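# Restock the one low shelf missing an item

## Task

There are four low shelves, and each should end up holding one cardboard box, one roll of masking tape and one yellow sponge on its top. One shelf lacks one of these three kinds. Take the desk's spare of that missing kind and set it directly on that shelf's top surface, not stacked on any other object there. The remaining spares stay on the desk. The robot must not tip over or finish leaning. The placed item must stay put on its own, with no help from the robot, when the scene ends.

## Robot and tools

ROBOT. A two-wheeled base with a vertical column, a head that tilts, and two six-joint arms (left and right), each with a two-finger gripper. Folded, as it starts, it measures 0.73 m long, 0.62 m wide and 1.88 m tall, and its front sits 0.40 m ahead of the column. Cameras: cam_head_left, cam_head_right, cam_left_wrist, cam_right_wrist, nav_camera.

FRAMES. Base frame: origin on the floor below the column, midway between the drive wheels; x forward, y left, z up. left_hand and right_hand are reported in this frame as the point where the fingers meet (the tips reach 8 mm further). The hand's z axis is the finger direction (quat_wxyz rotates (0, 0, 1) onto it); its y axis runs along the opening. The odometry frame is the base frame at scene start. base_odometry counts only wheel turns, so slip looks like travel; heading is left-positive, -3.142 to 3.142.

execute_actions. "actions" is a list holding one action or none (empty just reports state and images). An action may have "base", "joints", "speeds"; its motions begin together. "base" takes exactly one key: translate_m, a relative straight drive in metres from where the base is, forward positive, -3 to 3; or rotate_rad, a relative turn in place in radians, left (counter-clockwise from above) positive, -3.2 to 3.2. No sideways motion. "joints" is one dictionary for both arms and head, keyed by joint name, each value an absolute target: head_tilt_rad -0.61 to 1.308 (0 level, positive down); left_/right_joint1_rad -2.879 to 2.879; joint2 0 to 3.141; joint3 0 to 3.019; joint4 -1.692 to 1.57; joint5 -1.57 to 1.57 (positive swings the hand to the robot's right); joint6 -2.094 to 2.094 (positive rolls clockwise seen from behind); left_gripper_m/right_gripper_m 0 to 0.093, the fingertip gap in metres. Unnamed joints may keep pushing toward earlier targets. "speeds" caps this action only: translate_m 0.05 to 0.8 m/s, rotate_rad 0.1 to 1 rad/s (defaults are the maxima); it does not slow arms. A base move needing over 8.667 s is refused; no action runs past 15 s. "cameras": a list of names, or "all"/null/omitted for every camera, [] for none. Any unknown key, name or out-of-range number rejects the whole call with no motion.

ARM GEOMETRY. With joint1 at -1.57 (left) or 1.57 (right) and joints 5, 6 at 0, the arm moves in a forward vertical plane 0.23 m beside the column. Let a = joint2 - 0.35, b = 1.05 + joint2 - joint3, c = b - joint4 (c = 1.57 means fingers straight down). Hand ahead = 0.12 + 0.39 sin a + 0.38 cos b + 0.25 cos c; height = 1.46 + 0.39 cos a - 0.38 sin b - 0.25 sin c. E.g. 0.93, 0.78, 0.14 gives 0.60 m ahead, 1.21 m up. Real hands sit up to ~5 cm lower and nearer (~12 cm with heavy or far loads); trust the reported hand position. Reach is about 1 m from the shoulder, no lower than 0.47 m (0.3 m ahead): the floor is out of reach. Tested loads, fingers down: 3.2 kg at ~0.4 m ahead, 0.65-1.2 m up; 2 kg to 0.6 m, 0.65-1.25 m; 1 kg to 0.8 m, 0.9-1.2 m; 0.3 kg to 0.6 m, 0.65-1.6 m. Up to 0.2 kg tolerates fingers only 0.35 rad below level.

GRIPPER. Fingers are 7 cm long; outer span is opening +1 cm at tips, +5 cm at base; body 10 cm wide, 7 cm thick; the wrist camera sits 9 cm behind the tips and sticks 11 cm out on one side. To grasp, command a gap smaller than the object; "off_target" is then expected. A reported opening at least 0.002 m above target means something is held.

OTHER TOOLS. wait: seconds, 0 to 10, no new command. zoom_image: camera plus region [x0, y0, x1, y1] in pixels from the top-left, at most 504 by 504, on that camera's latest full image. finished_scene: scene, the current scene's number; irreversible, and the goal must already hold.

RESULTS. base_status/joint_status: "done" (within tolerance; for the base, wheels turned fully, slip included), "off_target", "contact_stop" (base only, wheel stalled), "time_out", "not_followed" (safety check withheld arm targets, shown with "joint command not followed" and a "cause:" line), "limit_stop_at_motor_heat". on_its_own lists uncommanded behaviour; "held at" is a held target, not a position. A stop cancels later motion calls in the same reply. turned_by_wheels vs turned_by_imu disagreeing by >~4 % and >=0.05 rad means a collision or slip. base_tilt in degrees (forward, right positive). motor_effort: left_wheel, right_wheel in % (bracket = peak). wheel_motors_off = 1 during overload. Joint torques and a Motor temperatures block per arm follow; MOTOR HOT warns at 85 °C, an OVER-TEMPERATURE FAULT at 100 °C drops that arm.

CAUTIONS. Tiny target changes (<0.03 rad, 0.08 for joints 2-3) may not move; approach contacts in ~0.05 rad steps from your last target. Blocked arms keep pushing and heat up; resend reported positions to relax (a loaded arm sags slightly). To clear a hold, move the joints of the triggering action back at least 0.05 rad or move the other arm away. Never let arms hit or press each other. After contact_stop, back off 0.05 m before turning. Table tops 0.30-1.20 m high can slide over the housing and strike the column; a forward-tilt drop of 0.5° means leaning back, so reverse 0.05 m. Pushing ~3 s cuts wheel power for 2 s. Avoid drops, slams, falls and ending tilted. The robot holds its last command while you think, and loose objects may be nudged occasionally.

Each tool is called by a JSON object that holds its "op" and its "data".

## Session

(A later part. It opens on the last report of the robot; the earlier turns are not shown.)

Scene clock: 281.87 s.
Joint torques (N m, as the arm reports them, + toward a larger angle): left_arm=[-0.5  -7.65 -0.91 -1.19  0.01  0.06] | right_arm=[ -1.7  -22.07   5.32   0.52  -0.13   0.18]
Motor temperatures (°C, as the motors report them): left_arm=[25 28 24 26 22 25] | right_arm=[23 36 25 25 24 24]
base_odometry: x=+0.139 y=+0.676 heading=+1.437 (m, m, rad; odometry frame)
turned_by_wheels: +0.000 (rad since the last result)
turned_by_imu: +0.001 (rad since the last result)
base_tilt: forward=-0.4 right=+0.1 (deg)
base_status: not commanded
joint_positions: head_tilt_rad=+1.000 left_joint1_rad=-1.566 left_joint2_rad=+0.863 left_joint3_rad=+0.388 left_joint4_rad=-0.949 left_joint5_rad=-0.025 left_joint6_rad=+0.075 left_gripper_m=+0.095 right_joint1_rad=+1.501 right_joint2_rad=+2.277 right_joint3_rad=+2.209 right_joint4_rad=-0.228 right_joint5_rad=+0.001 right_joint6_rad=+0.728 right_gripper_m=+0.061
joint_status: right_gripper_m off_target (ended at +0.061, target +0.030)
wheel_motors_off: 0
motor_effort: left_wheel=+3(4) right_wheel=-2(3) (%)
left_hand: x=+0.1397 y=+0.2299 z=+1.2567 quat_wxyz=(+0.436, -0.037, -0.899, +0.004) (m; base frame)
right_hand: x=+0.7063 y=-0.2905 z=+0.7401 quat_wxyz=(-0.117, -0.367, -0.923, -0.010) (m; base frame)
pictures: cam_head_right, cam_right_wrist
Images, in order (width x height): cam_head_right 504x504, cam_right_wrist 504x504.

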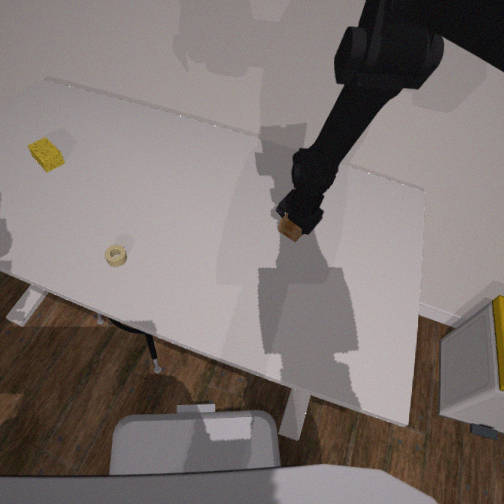

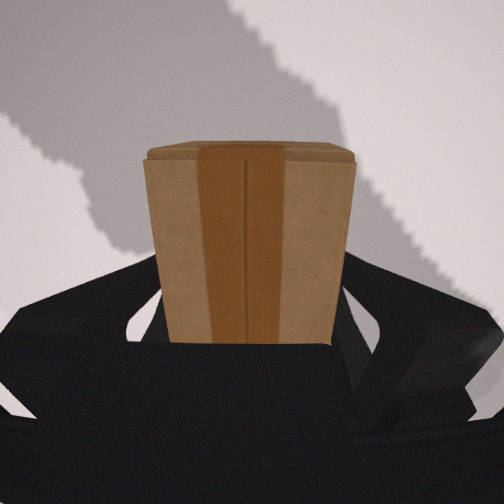

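{"op": "execute_actions", "data": {"actions": [{"joints":{"right_joint2_rad":1.95,"right_joint3_rad":1.82,"right_joint4_rad":-0.14}}], "cameras": ["cam_right_wrist"]}}

{"op": "execute_actions", "data": {"actions": [{"base":{"translate_m":-0.4},"joints":{"right_joint2_rad":1.3,"right_joint3_rad":1.0,"right_joint4_rad":0.02,"head_tilt_rad":0.6}}], "cameras": ["cam_right_wrist"]}}

{"op": "execute_actions", "data": {"actions": [{"base":{"rotate_rad":2.69}}], "cameras": ["cam_head_left","cam_head_right","cam_right_wrist","nav_camera"]}}

Scene clock: 312.30 s.
Joint torques (N m, as the arm reports them, + toward a larger angle): left_arm=[-0.48 -7.73 -0.88 -1.2   0.01  0.05] | right_arm=[ -1.36 -20.45   3.83   1.11  -0.14   0.17]
Motor temperatures (°C, as the motors report them): left_arm=[25 28 24 26 22 25] | right_arm=[23 38 26 25 24 24]
base_odometry: x=+0.139 y=+0.676 heading=+1.437 (m, m, rad; odometry frame)
turned_by_wheels: +0.000 (rad since the last result)
turned_by_imu: +0.001 (rad since the last result)
base_tilt: forward=-0.4 right=+0.1 (deg)
base_status: not commanded
joint_positions: head_tilt_rad=+1.000 left_joint1_rad=-1.566 left_joint2_rad=+0.863 left_joint3_rad=+0.388 left_joint4_rad=-0.949 left_joint5_rad=-0.025 left_joint6_rad=+0.075 left_gripper_m=+0.095 right_joint1_rad=+1.501 right_joint2_rad=+1.936 right_joint3_rad=+1.816 right_joint4_rad=-0.148 right_joint5_rad=+0.001 right_joint6_rad=+0.728 right_gripper_m=+0.061
joint_status: all done
wheel_motors_off: 0
motor_effort: left_wheel=+1(3) right_wheel=-3(3) (%)
left_hand: x=+0.1397 y=+0.2299 z=+1.2567 quat_wxyz=(+0.436, -0.037, -0.899, +0.004) (m; base frame)
right_hand: x=+0.7195 y=-0.2837 z=+0.8615 quat_wxyz=(-0.130, -0.366, -0.921, -0.015) (m; base frame)
pictures: cam_right_wrist
Images, in order (width x height): cam_right_wrist 504x504.

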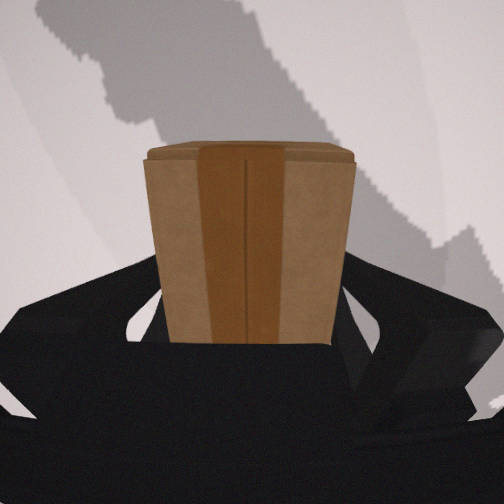

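Scene clock: 314.70 s.
Joint torques (N m, as the arm reports them, + toward a larger angle): left_arm=[-0.51 -7.61 -0.75 -1.2   0.01  0.05] | right_arm=[ -0.91 -17.15   3.15   0.89  -0.13   0.17]
Motor temperatures (°C, as the motors report them): left_arm=[25 28 24 26 22 25] | right_arm=[23 37 26 25 24 24]
base_odometry: x=+0.086 y=+0.279 heading=+1.439 (m, m, rad; odometry frame)
turned_by_wheels: +0.002 (rad since the last result)
turned_by_imu: +0.003 (rad since the last result)
base_tilt: forward=-0.4 right=+0.2 (deg)
base_status: done
joint_positions: head_tilt_rad=+0.617 left_joint1_rad=-1.566 left_joint2_rad=+0.863 left_joint3_rad=+0.385 left_joint4_rad=-0.949 left_joint5_rad=-0.025 left_joint6_rad=+0.075 left_gripper_m=+0.095 right_joint1_rad=+1.501 right_joint2_rad=+1.308 right_joint3_rad=+0.984 right_joint4_rad=+0.016 right_joint5_rad=+0.001 right_joint6_rad=+0.729 right_gripper_m=+0.061
joint_status: all done
wheel_motors_off: 0
motor_effort: left_wheel=+1(80) right_wheel=-3(84) (%)
left_hand: x=+0.1383 y=+0.2299 z=+1.2572 quat_wxyz=(+0.437, -0.037, -0.899, +0.004) (m; base frame)
right_hand: x=+0.5672 y=-0.2665 z=+1.0629 quat_wxyz=(-0.112, -0.367, -0.923, -0.008) (m; base frame)
pictures: cam_right_wrist
Images, in order (width x height): cam_right_wrist 504x504.

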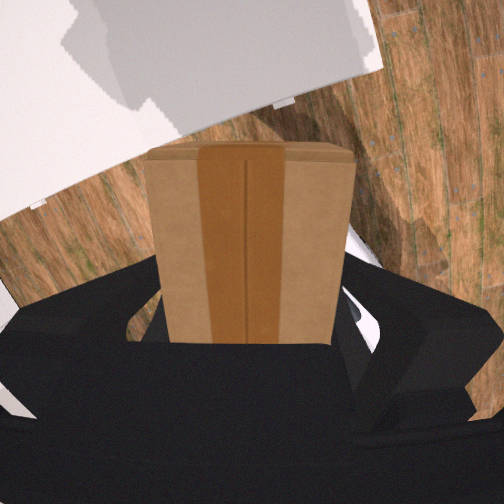

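Scene clock: 318.97 s.
Joint torques (N m, as the arm reports them, + toward a larger angle): left_arm=[-0.51 -7.62 -0.73 -1.2   0.01  0.05] | right_arm=[ -0.84 -17.2    2.61   0.9   -0.13   0.17]
Motor temperatures (°C, as the motors report them): left_arm=[25 28 24 26 22 25] | right_arm=[23 37 25 25 24 24]
base_odometry: x=+0.085 y=+0.279 heading=-2.155 (m, m, rad; odometry frame)
turned_by_wheels: +2.689 (rad since the last result)
turned_by_imu: +2.692 (rad since the last result)
base_tilt: forward=-0.5 right=+0.0 (deg)
base_status: done
joint_positions: head_tilt_rad=+0.617 left_joint1_rad=-1.566 left_joint2_rad=+0.863 left_joint3_rad=+0.385 left_joint4_rad=-0.949 left_joint5_rad=-0.025 left_joint6_rad=+0.075 left_gripper_m=+0.095 right_joint1_rad=+1.500 right_joint2_rad=+1.308 right_joint3_rad=+0.992 right_joint4_rad=+0.016 right_joint5_rad=+0.001 right_joint6_rad=+0.729 right_gripper_m=+0.061
joint_status: not commanded
wheel_motors_off: 0
motor_effort: left_wheel=-6(60) right_wheel=+8(84) (%)
left_hand: x=+0.1383 y=+0.2299 z=+1.2572 quat_wxyz=(+0.437, -0.037, -0.899, +0.004) (m; base frame)
right_hand: x=+0.5721 y=-0.2673 z=+1.0640 quat_wxyz=(-0.116, -0.367, -0.923, -0.009) (m; base frame)
pictures: cam_head_left, cam_head_right, cam_right_wrist, nav_camera
Images, in order (width x height): cam_head_left 504x504, cam_head_right 504x504, cam_right_wrist 504x504, nav_camera 504x504.

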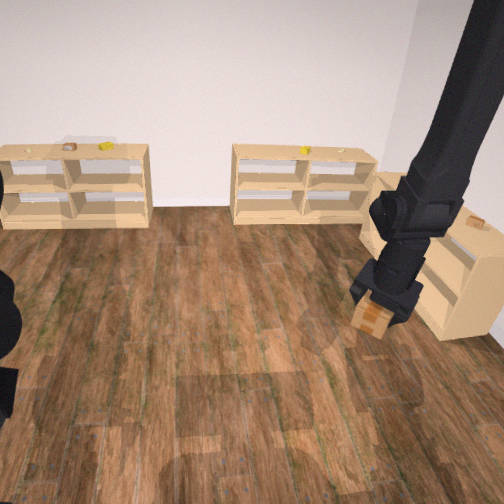

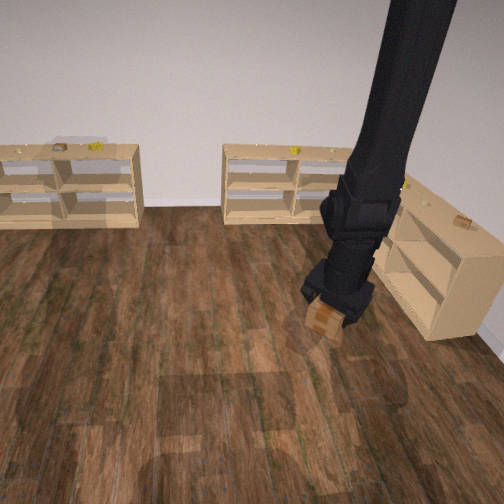

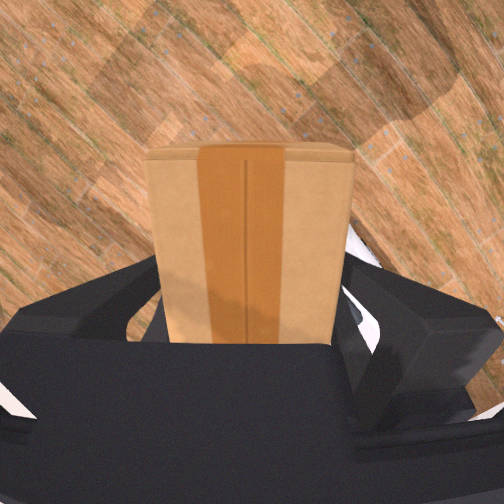

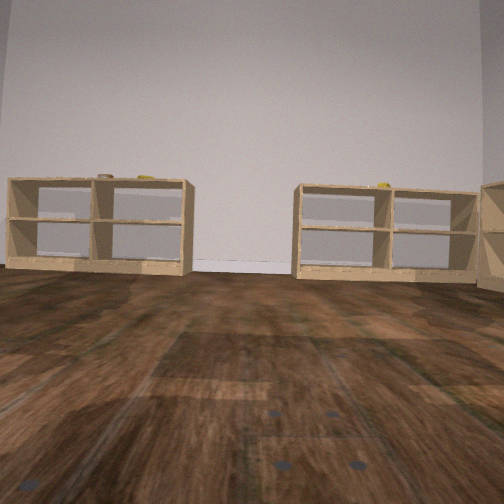

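{"op": "execute_actions", "data": {"actions": [{"base":{"rotate_rad":-0.09}}], "cameras": []}}

{"op": "execute_actions", "data": {"actions": [{"base":{"translate_m":1.75},"joints":{"head_tilt_rad":0.9}}], "cameras": ["cam_head_left","cam_head_right","cam_right_wrist","nav_camera"]}}

Scene clock: 327.20 s.
Joint torques (N m, as the arm reports them, + toward a larger angle): left_arm=[-0.48 -7.63 -0.74 -1.19  0.02  0.05] | right_arm=[ -0.87 -17.17   2.66   0.93  -0.12   0.17]
Motor temperatures (°C, as the motors report them): left_arm=[25 28 23 26 22 25] | right_arm=[23 36 25 25 24 24]
base_odometry: x=+0.085 y=+0.279 heading=-2.244 (m, m, rad; odometry frame)
turned_by_wheels: -0.089 (rad since the last result)
turned_by_imu: -0.089 (rad since the last result)
base_tilt: forward=-0.5 right=+0.1 (deg)
base_status: done
joint_positions: head_tilt_rad=+0.617 left_joint1_rad=-1.566 left_joint2_rad=+0.863 left_joint3_rad=+0.385 left_joint4_rad=-0.949 left_joint5_rad=-0.025 left_joint6_rad=+0.075 left_gripper_m=+0.095 right_joint1_rad=+1.499 right_joint2_rad=+1.308 right_joint3_rad=+0.992 right_joint4_rad=+0.016 right_joint5_rad=+0.001 right_joint6_rad=+0.729 right_gripper_m=+0.061
joint_status: not commanded
wheel_motors_off: 0
motor_effort: left_wheel=+8(26) right_wheel=-7(31) (%)
left_hand: x=+0.1383 y=+0.2299 z=+1.2572 quat_wxyz=(+0.437, -0.037, -0.899, +0.004) (m; base frame)
right_hand: x=+0.5721 y=-0.2680 z=+1.0640 quat_wxyz=(-0.116, -0.367, -0.923, -0.008) (m; base frame)
pictures: none
No camera images: the call's "cameras" was empty. Leave "cameras" out to get every camera's image.

Scene clock: 331.37 s.
Joint torques (N m, as the arm reports them, + toward a larger angle): left_arm=[-0.48 -7.74 -0.88 -1.2   0.01  0.05] | right_arm=[ -0.77 -17.1    2.62   0.9   -0.13   0.17]
Motor temperatures (°C, as the motors report them): left_arm=[25 28 23 26 22 25] | right_arm=[23 36 25 25 24 24]
base_odometry: x=-1.005 y=-1.089 heading=-2.242 (m, m, rad; odometry frame)
turned_by_wheels: +0.002 (rad since the last result)
turned_by_imu: +0.002 (rad since the last result)
base_tilt: forward=-0.3 right=+0.1 (deg)
base_status: done
joint_positions: head_tilt_rad=+0.902 left_joint1_rad=-1.566 left_joint2_rad=+0.863 left_joint3_rad=+0.387 left_joint4_rad=-0.949 left_joint5_rad=-0.025 left_joint6_rad=+0.075 left_gripper_m=+0.095 right_joint1_rad=+1.499 right_joint2_rad=+1.308 right_joint3_rad=+0.993 right_joint4_rad=+0.016 right_joint5_rad=+0.001 right_joint6_rad=+0.729 right_gripper_m=+0.061
joint_status: all done
wheel_motors_off: 0
motor_effort: left_wheel=+2(84) right_wheel=-2(64) (%)
left_hand: x=+0.1393 y=+0.2299 z=+1.2569 quat_wxyz=(+0.436, -0.037, -0.899, +0.004) (m; base frame)
right_hand: x=+0.5723 y=-0.2680 z=+1.0641 quat_wxyz=(-0.116, -0.367, -0.923, -0.008) (m; base frame)
pictures: cam_head_left, cam_head_right, cam_right_wrist, nav_camera
Images, in order (width x height): cam_head_left 504x504, cam_head_right 504x504, cam_right_wrist 504x504, nav_camera 504x504.

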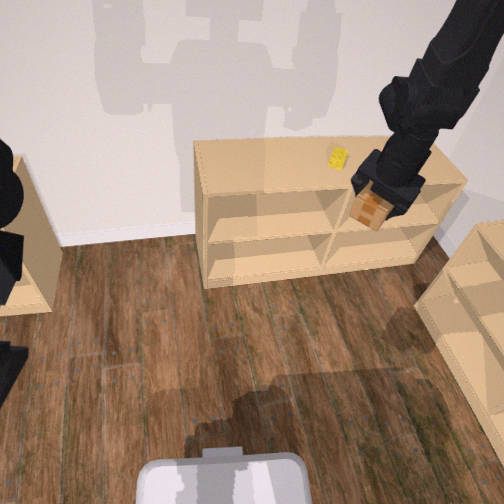

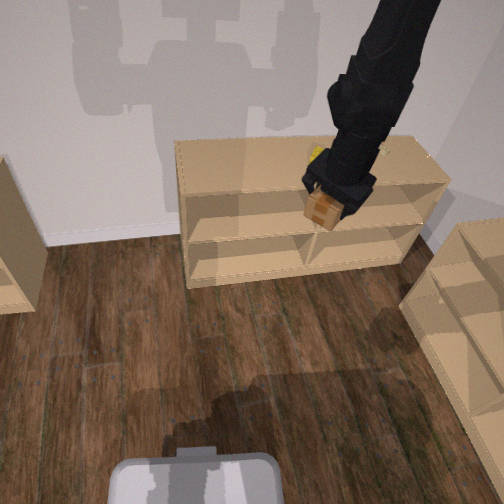

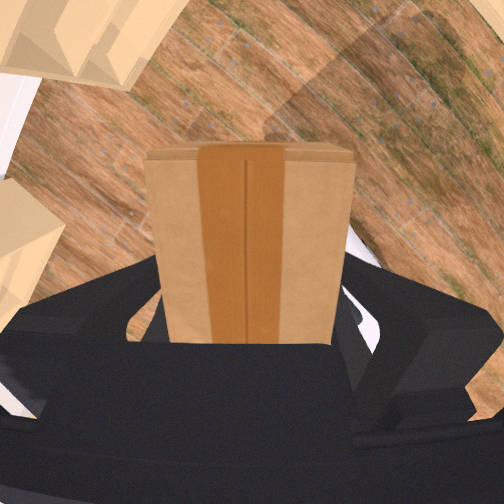

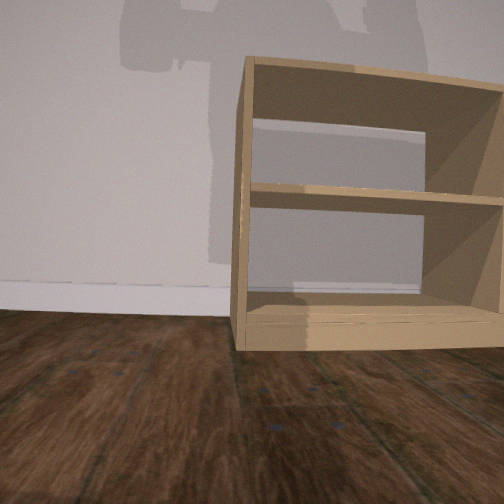

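{"op": "execute_actions", "data": {"actions": [{"base":{"translate_m":0.62},"joints":{"head_tilt_rad":1.1,"right_joint2_rad":2.07,"right_joint3_rad":1.74,"right_joint4_rad":0.06}}], "cameras": ["cam_head_left","cam_head_right","cam_right_wrist","nav_camera"]}}

Scene clock: 348.73 s.
Joint torques (N m, as the arm reports them, + toward a larger angle): left_arm=[-0.46 -7.45 -0.9  -1.2   0.01  0.05] | right_arm=[ -1.42 -19.63   2.1    1.23  -0.13   0.18]
Motor temperatures (°C, as the motors report them): left_arm=[25 28 24 27 22 25] | right_arm=[23 36 25 25 24 24]
base_odometry: x=-1.390 y=-1.575 heading=-2.240 (m, m, rad; odometry frame)
turned_by_wheels: +0.002 (rad since the last result)
turned_by_imu: +0.003 (rad since the last result)
base_tilt: forward=-0.4 right=+0.1 (deg)
base_status: done
joint_positions: head_tilt_rad=+1.100 left_joint1_rad=-1.566 left_joint2_rad=+0.863 left_joint3_rad=+0.387 left_joint4_rad=-0.949 left_joint5_rad=-0.025 left_joint6_rad=+0.075 left_gripper_m=+0.095 right_joint1_rad=+1.499 right_joint2_rad=+2.074 right_joint3_rad=+1.738 right_joint4_rad=+0.050 right_joint5_rad=+0.001 right_joint6_rad=+0.729 right_gripper_m=+0.061
joint_status: all done
wheel_motors_off: 0
motor_effort: left_wheel=+0(52) right_wheel=-2(62) (%)
left_hand: x=+0.1396 y=+0.2299 z=+1.2568 quat_wxyz=(+0.435, -0.037, -0.899, +0.004) (m; base frame)
right_hand: x=+0.6317 y=-0.2876 z=+0.7837 quat_wxyz=(-0.123, -0.367, -0.922, -0.011) (m; base frame)
pictures: cam_head_left, cam_head_right, cam_right_wrist, nav_camera
Images, in order (width x height): cam_head_left 504x504, cam_head_right 504x504, cam_right_wrist 504x504, nav_camera 504x504.

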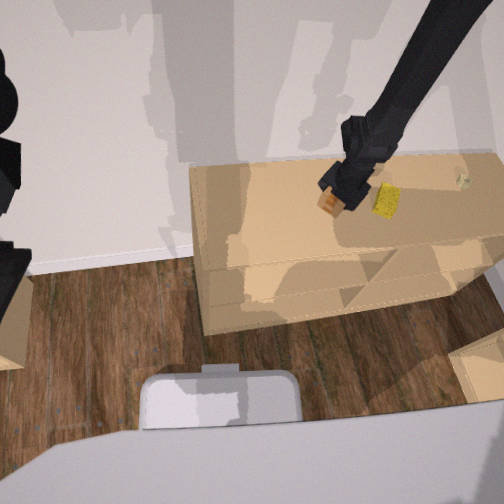

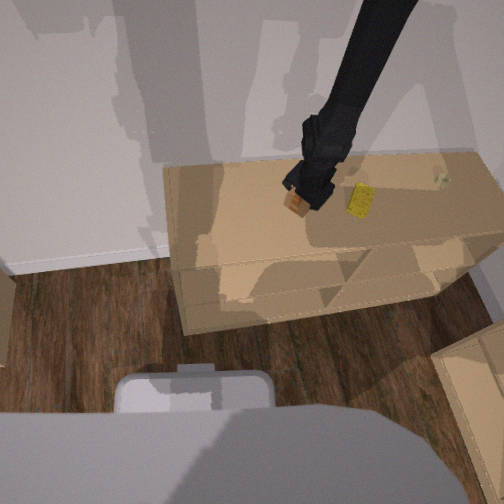

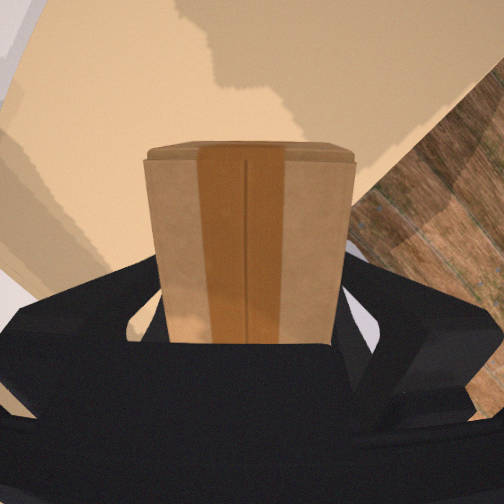

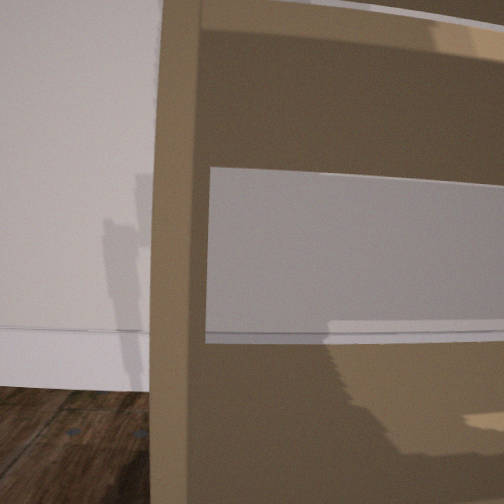

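{"op": "execute_actions", "data": {"actions": [{"base":{"translate_m":0.07},"speeds":{"translate_m":0.1},"joints":{"right_joint2_rad":2.35,"right_joint3_rad":2.10,"right_joint4_rad":-0.03}}], "cameras": ["cam_head_left","cam_head_right","cam_right_wrist"]}}

Scene clock: 359.23 s.
Joint torques (N m, as the arm reports them, + toward a larger angle): left_arm=[-0.49 -7.47 -0.91 -1.19  0.01  0.06] | right_arm=[ -1.53 -19.89   3.11   0.52  -0.12   0.17]
Motor temperatures (°C, as the motors report them): left_arm=[25 28 24 27 22 25] | right_arm=[23 37 25 25 24 24]
base_odometry: x=-1.434 y=-1.630 heading=-2.239 (m, m, rad; odometry frame)
turned_by_wheels: +0.001 (rad since the last result)
turned_by_imu: +0.002 (rad since the last result)
base_tilt: forward=-0.4 right=+0.1 (deg)
base_status: done
joint_positions: head_tilt_rad=+1.100 left_joint1_rad=-1.566 left_joint2_rad=+0.862 left_joint3_rad=+0.387 left_joint4_rad=-0.949 left_joint5_rad=-0.025 left_joint6_rad=+0.075 left_gripper_m=+0.095 right_joint1_rad=+1.499 right_joint2_rad=+2.363 right_joint3_rad=+2.091 right_joint4_rad=-0.025 right_joint5_rad=+0.001 right_joint6_rad=+0.729 right_gripper_m=+0.061
joint_status: all done
wheel_motors_off: 0
motor_effort: left_wheel=+1(34) right_wheel=-1(48) (%)
left_hand: x=+0.1397 y=+0.2299 z=+1.2568 quat_wxyz=(+0.435, -0.037, -0.899, +0.004) (m; base frame)
right_hand: x=+0.6204 y=-0.2935 z=+0.6830 quat_wxyz=(-0.118, -0.367, -0.923, -0.009) (m; base frame)
pictures: cam_head_left, cam_head_right, cam_right_wrist
Images, in order (width x height): cam_head_left 504x504, cam_head_right 504x504, cam_right_wrist 504x504.

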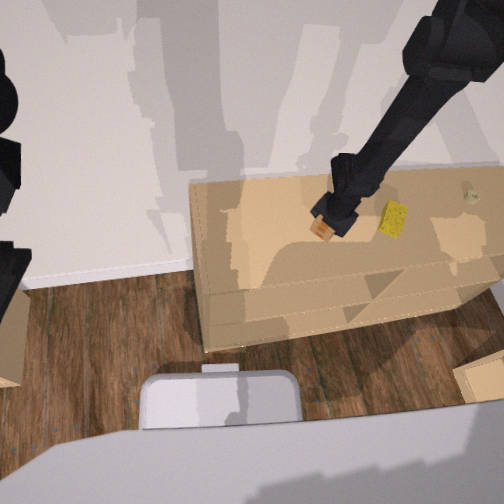

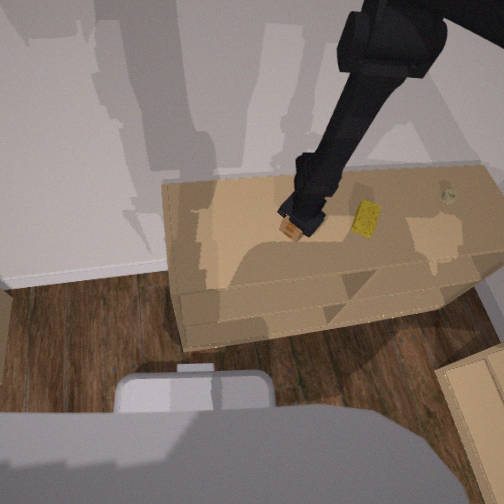

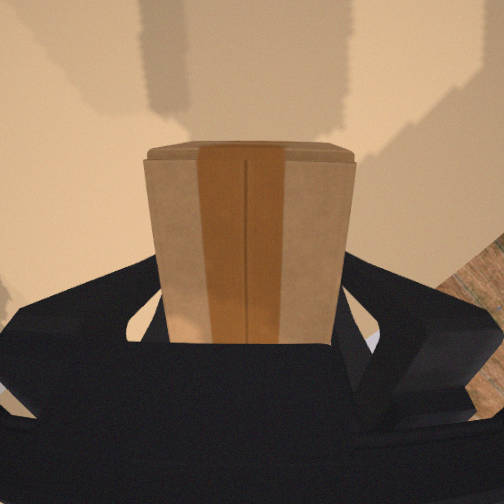

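{"op": "execute_actions", "data": {"actions": [{"joints":{"right_joint2_rad":2.43,"right_joint3_rad":2.22,"right_joint4_rad":-0.07}}], "cameras": ["cam_head_left","cam_right_wrist"]}}

Scene clock: 368.60 s.
Joint torques (N m, as the arm reports them, + toward a larger angle): left_arm=[-0.45 -7.59 -0.86 -1.19  0.01  0.05] | right_arm=[ -1.67 -18.28   4.24   0.55  -0.13   0.17]
Motor temperatures (°C, as the motors report them): left_arm=[25 28 24 27 22 25] | right_arm=[23 37 25 25 24 24]
base_odometry: x=-1.434 y=-1.630 heading=-2.239 (m, m, rad; odometry frame)
turned_by_wheels: +0.000 (rad since the last result)
turned_by_imu: +0.001 (rad since the last result)
base_tilt: forward=-0.4 right=+0.1 (deg)
base_status: not commanded
joint_positions: head_tilt_rad=+1.100 left_joint1_rad=-1.566 left_joint2_rad=+0.862 left_joint3_rad=+0.387 left_joint4_rad=-0.949 left_joint5_rad=-0.025 left_joint6_rad=+0.075 left_gripper_m=+0.095 right_joint1_rad=+1.499 right_joint2_rad=+2.418 right_joint3_rad=+2.200 right_joint4_rad=-0.063 right_joint5_rad=+0.001 right_joint6_rad=+0.729 right_gripper_m=+0.061
joint_status: all done
wheel_motors_off: 0
motor_effort: left_wheel=+2(1) right_wheel=-2(2) (%)
left_hand: x=+0.1397 y=+0.2299 z=+1.2568 quat_wxyz=(+0.435, -0.037, -0.899, +0.004) (m; base frame)
right_hand: x=+0.6342 y=-0.2948 z=+0.6708 quat_wxyz=(-0.125, -0.367, -0.922, -0.012) (m; base frame)
pictures: cam_head_left, cam_right_wrist
Images, in order (width x height): cam_head_left 504x504, cam_right_wrist 504x504.

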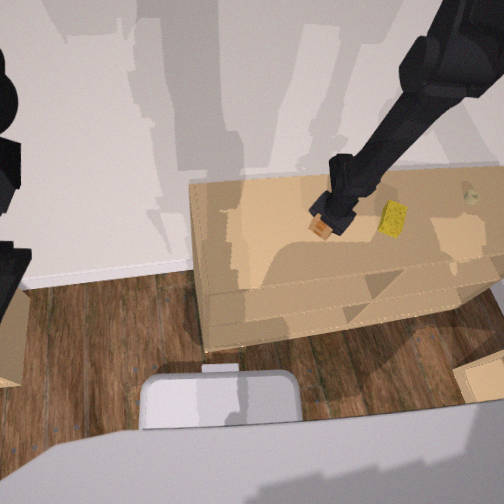

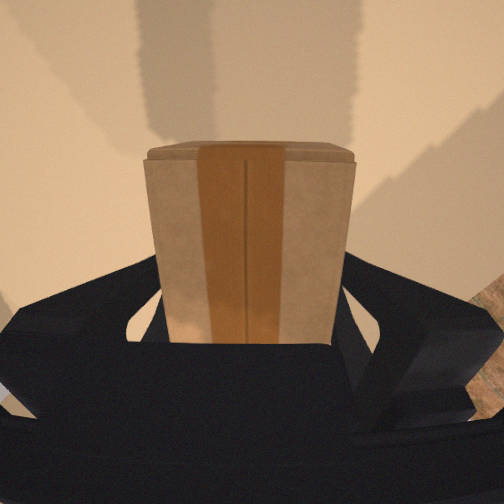

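{"op": "execute_actions", "data": {"actions": [{"joints":{"right_joint2_rad":2.49,"right_joint3_rad":2.27,"right_joint4_rad":-0.07}}], "cameras": ["cam_head_left","cam_right_wrist"]}}

Scene clock: 372.67 s.
Joint torques (N m, as the arm reports them, + toward a larger angle): left_arm=[-0.43 -7.57 -0.87 -1.2   0.01  0.05] | right_arm=[ -1.63 -18.05   3.5    0.51  -0.13   0.18]
Motor temperatures (°C, as the motors report them): left_arm=[25 28 24 27 22 25] | right_arm=[23 37 25 25 24 24]
base_odometry: x=-1.434 y=-1.630 heading=-2.239 (m, m, rad; odometry frame)
turned_by_wheels: +0.000 (rad since the last result)
turned_by_imu: +0.001 (rad since the last result)
base_tilt: forward=-0.5 right=+0.1 (deg)
base_status: not commanded
joint_positions: head_tilt_rad=+1.100 left_joint1_rad=-1.566 left_joint2_rad=+0.862 left_joint3_rad=+0.387 left_joint4_rad=-0.949 left_joint5_rad=-0.025 left_joint6_rad=+0.075 left_gripper_m=+0.095 right_joint1_rad=+1.499 right_joint2_rad=+2.484 right_joint3_rad=+2.260 right_joint4_rad=-0.063 right_joint5_rad=+0.001 right_joint6_rad=+0.729 right_gripper_m=+0.061
joint_status: all done
wheel_motors_off: 0
motor_effort: left_wheel=+3(2) right_wheel=-3(3) (%)
left_hand: x=+0.1397 y=+0.2299 z=+1.2568 quat_wxyz=(+0.435, -0.037, -0.899, +0.004) (m; base frame)
right_hand: x=+0.6178 y=-0.2956 z=+0.6480 quat_wxyz=(-0.123, -0.367, -0.922, -0.011) (m; base frame)
pictures: cam_head_left, cam_right_wrist
Images, in order (width x height): cam_head_left 504x504, cam_right_wrist 504x504.

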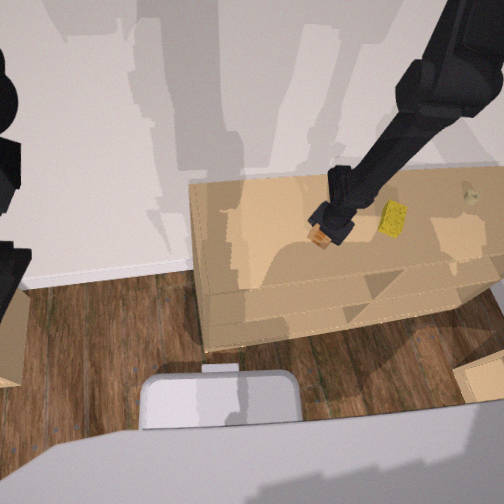

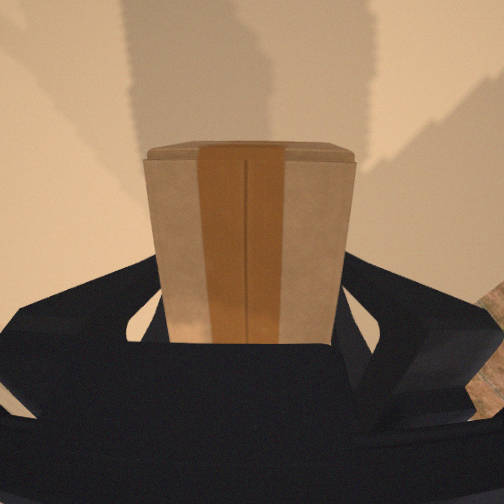

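{"op": "zoom_image", "data": {"camera": "cam_head_left", "region": [270, 170, 420, 320]}}

{"op": "execute_actions", "data": {"actions": [{"joints":{"right_joint2_rad":2.55,"right_joint3_rad":2.36,"right_joint4_rad":-0.11}}], "cameras": ["cam_head_left","cam_right_wrist"]}}

Region (270, 170, 420, 320) of cam_head_left's 504x504 image, scaled by 3.360, with more detail than that image has.

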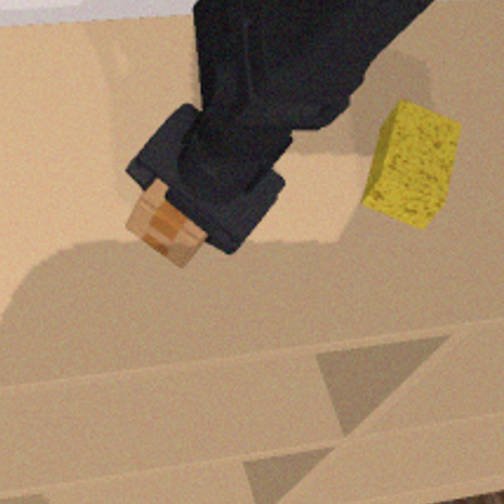

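Scene clock: 377.90 s.
Joint torques (N m, as the arm reports them, + toward a larger angle): left_arm=[-0.47 -7.62 -0.87 -1.19  0.01  0.06] | right_arm=[ -1.61 -17.09   4.38   0.45  -0.13   0.17]
Motor temperatures (°C, as the motors report them): left_arm=[25 28 24 27 22 25] | right_arm=[23 37 25 25 24 24]
base_odometry: x=-1.434 y=-1.630 heading=-2.239 (m, m, rad; odometry frame)
turned_by_wheels: +0.000 (rad since the last result)
turned_by_imu: +0.001 (rad since the last result)
base_tilt: forward=-0.5 right=+0.0 (deg)
base_status: not commanded
joint_positions: head_tilt_rad=+1.100 left_joint1_rad=-1.566 left_joint2_rad=+0.862 left_joint3_rad=+0.387 left_joint4_rad=-0.949 left_joint5_rad=-0.025 left_joint6_rad=+0.075 left_gripper_m=+0.095 right_joint1_rad=+1.499 right_joint2_rad=+2.540 right_joint3_rad=+2.339 right_joint4_rad=-0.101 right_joint5_rad=+0.001 right_joint6_rad=+0.729 right_gripper_m=+0.061
joint_status: all done
wheel_motors_off: 0
motor_effort: left_wheel=+2(2) right_wheel=-3(3) (%)
left_hand: x=+0.1397 y=+0.2299 z=+1.2568 quat_wxyz=(+0.435, -0.037, -0.899, +0.004) (m; base frame)
right_hand: x=+0.6098 y=-0.2964 z=+0.6316 quat_wxyz=(-0.115, -0.367, -0.923, -0.008) (m; base frame)
pictures: cam_head_left, cam_right_wrist
Images, in order (width x height): cam_head_left 504x504, cam_right_wrist 504x504.

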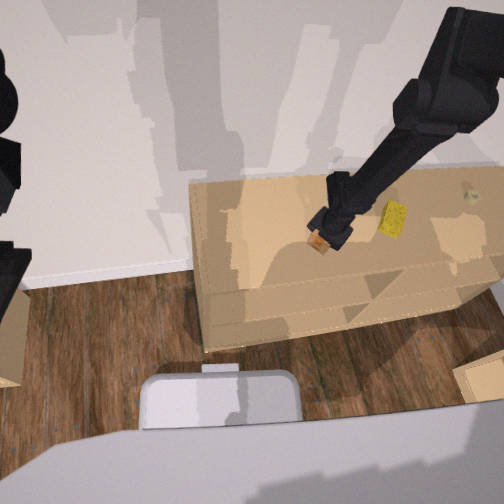

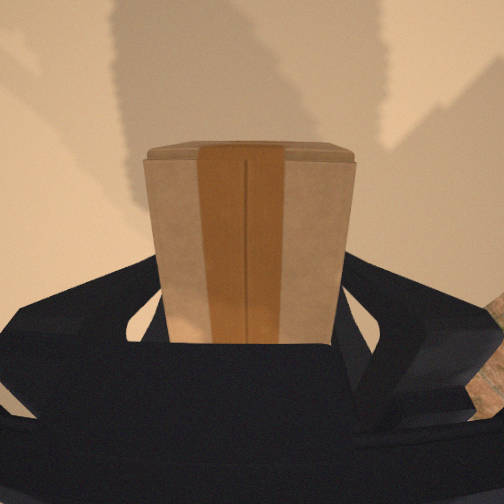

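{"op": "execute_actions", "data": {"actions": [{"joints":{"right_joint2_rad":2.62,"right_joint3_rad":2.48,"right_joint4_rad":-0.14}}], "cameras": ["cam_head_left","cam_right_wrist"]}}

Scene clock: 385.20 s.
Joint torques (N m, as the arm reports them, + toward a larger angle): left_arm=[-0.48 -7.51 -0.88 -1.15  0.01  0.06] | right_arm=[ -1.77 -15.9    4.62   0.77  -0.19   0.16]
Motor temperatures (°C, as the motors report them): left_arm=[25 28 24 27 22 25] | right_arm=[23 37 25 25 24 24]
base_odometry: x=-1.434 y=-1.630 heading=-2.239 (m, m, rad; odometry frame)
turned_by_wheels: +0.000 (rad since the last result)
turned_by_imu: +0.001 (rad since the last result)
base_tilt: forward=-0.5 right=+0.1 (deg)
base_status: not commanded
joint_positions: head_tilt_rad=+1.100 left_joint1_rad=-1.566 left_joint2_rad=+0.862 left_joint3_rad=+0.387 left_joint4_rad=-0.949 left_joint5_rad=-0.025 left_joint6_rad=+0.075 left_gripper_m=+0.095 right_joint1_rad=+1.498 right_joint2_rad=+2.587 right_joint3_rad=+2.464 right_joint4_rad=-0.141 right_joint5_rad=+0.003 right_joint6_rad=+0.729 right_gripper_m=+0.061
joint_status: all done
wheel_motors_off: 0
motor_effort: left_wheel=+3(6) right_wheel=-3(3) (%)
left_hand: x=+0.1397 y=+0.2299 z=+1.2568 quat_wxyz=(+0.435, -0.037, -0.899, +0.004) (m; base frame)
right_hand: x=+0.6368 y=-0.2980 z=+0.6305 quat_wxyz=(-0.134, -0.366, -0.921, -0.014) (m; base frame)
pictures: cam_head_left, cam_right_wrist
Images, in order (width x height): cam_head_left 504x504, cam_right_wrist 504x504.

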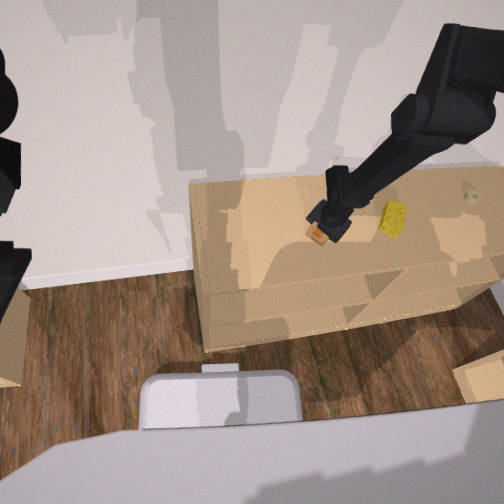

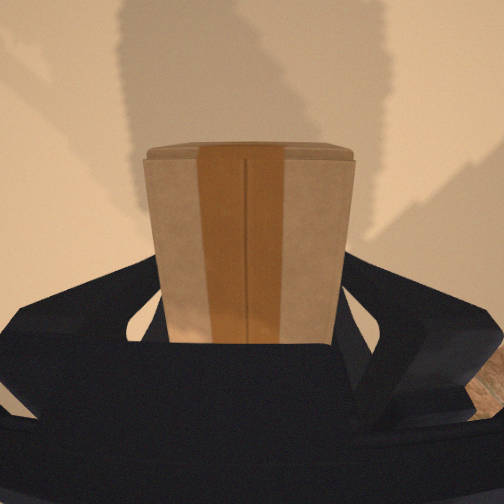

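{"op": "execute_actions", "data": {"actions": [{"joints":{"right_gripper_m":0.093,"right_joint2_rad":2.585}}], "cameras": ["cam_right_wrist"]}}

{"op": "execute_actions", "data": {"actions": [{"joints":{"right_joint2_rad":2.2,"right_joint3_rad":1.97,"right_joint4_rad":-0.05}}], "cameras": ["cam_head_left","cam_right_wrist"]}}

Scene clock: 396.20 s.
Joint torques (N m, as the arm reports them, + toward a larger angle): left_arm=[-0.5  -7.57 -0.87 -1.19  0.01  0.05] | right_arm=[ -1.58 -19.     4.59   0.86  -0.18   0.17]
Motor temperatures (°C, as the motors report them): left_arm=[25 28 24 27 22 25] | right_arm=[23 36 26 25 24 24]
base_odometry: x=-1.434 y=-1.630 heading=-2.239 (m, m, rad; odometry frame)
turned_by_wheels: +0.000 (rad since the last result)
turned_by_imu: +0.001 (rad since the last result)
base_tilt: forward=-0.3 right=+0.1 (deg)
base_status: not commanded
joint_positions: head_tilt_rad=+1.100 left_joint1_rad=-1.566 left_joint2_rad=+0.862 left_joint3_rad=+0.387 left_joint4_rad=-0.949 left_joint5_rad=-0.025 left_joint6_rad=+0.075 left_gripper_m=+0.095 right_joint1_rad=+1.498 right_joint2_rad=+2.587 right_joint3_rad=+2.464 right_joint4_rad=-0.141 right_joint5_rad=+0.003 right_joint6_rad=+0.729 right_gripper_m=+0.093
joint_status: all done
wheel_motors_off: 0
motor_effort: left_wheel=+4(4) right_wheel=-3(3) (%)
left_hand: x=+0.1397 y=+0.2299 z=+1.2568 quat_wxyz=(+0.435, -0.037, -0.899, +0.004) (m; base frame)
right_hand: x=+0.6368 y=-0.2980 z=+0.6305 quat_wxyz=(-0.134, -0.366, -0.921, -0.014) (m; base frame)
pictures: cam_right_wrist
Images, in order (width x height): cam_right_wrist 504x504.

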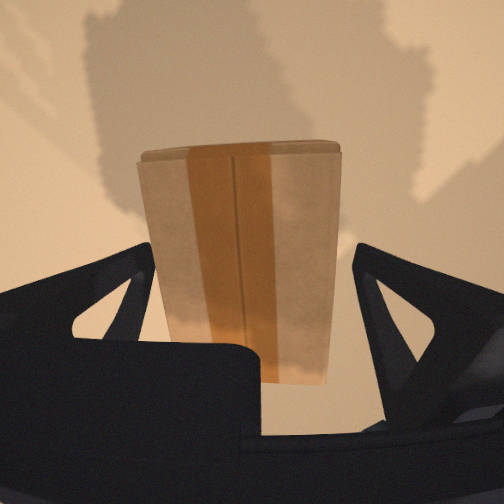

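Scene clock: 397.63 s.
Joint torques (N m, as the arm reports them, + toward a larger angle): left_arm=[-0.42 -7.56 -0.88 -1.18  0.01  0.06] | right_arm=[ -1.52 -19.46   3.14   0.95  -0.18   0.17]
Motor temperatures (°C, as the motors report them): left_arm=[25 28 24 27 22 25] | right_arm=[23 37 25 25 24 24]
base_odometry: x=-1.434 y=-1.630 heading=-2.239 (m, m, rad; odometry frame)
turned_by_wheels: +0.000 (rad since the last result)
turned_by_imu: +0.000 (rad since the last result)
base_tilt: forward=-0.4 right=+0.1 (deg)
base_status: not commanded
joint_positions: head_tilt_rad=+1.100 left_joint1_rad=-1.566 left_joint2_rad=+0.862 left_joint3_rad=+0.387 left_joint4_rad=-0.949 left_joint5_rad=-0.025 left_joint6_rad=+0.075 left_gripper_m=+0.095 right_joint1_rad=+1.498 right_joint2_rad=+2.188 right_joint3_rad=+1.965 right_joint4_rad=-0.055 right_joint5_rad=+0.003 right_joint6_rad=+0.729 right_gripper_m=+0.093
joint_status: all done
wheel_motors_off: 0
motor_effort: left_wheel=+3(3) right_wheel=-3(3) (%)
left_hand: x=+0.1397 y=+0.2299 z=+1.2568 quat_wxyz=(+0.435, -0.037, -0.899, +0.004) (m; base frame)
right_hand: x=+0.6665 y=-0.2915 z=+0.7520 quat_wxyz=(-0.127, -0.367, -0.922, -0.011) (m; base frame)
pictures: cam_head_left, cam_right_wrist
Images, in order (width x height): cam_head_left 504x504, cam_right_wrist 504x504.

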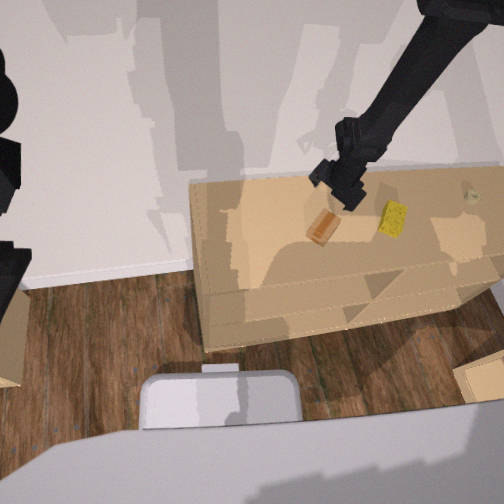

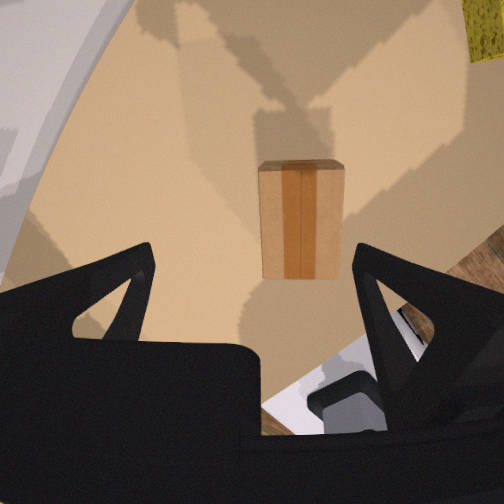

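The box sits on the shelf top, and the hand is clear of it.

{"op": "finished_scene", "data": {"scene": 1}}

The scene is finished: the task was done.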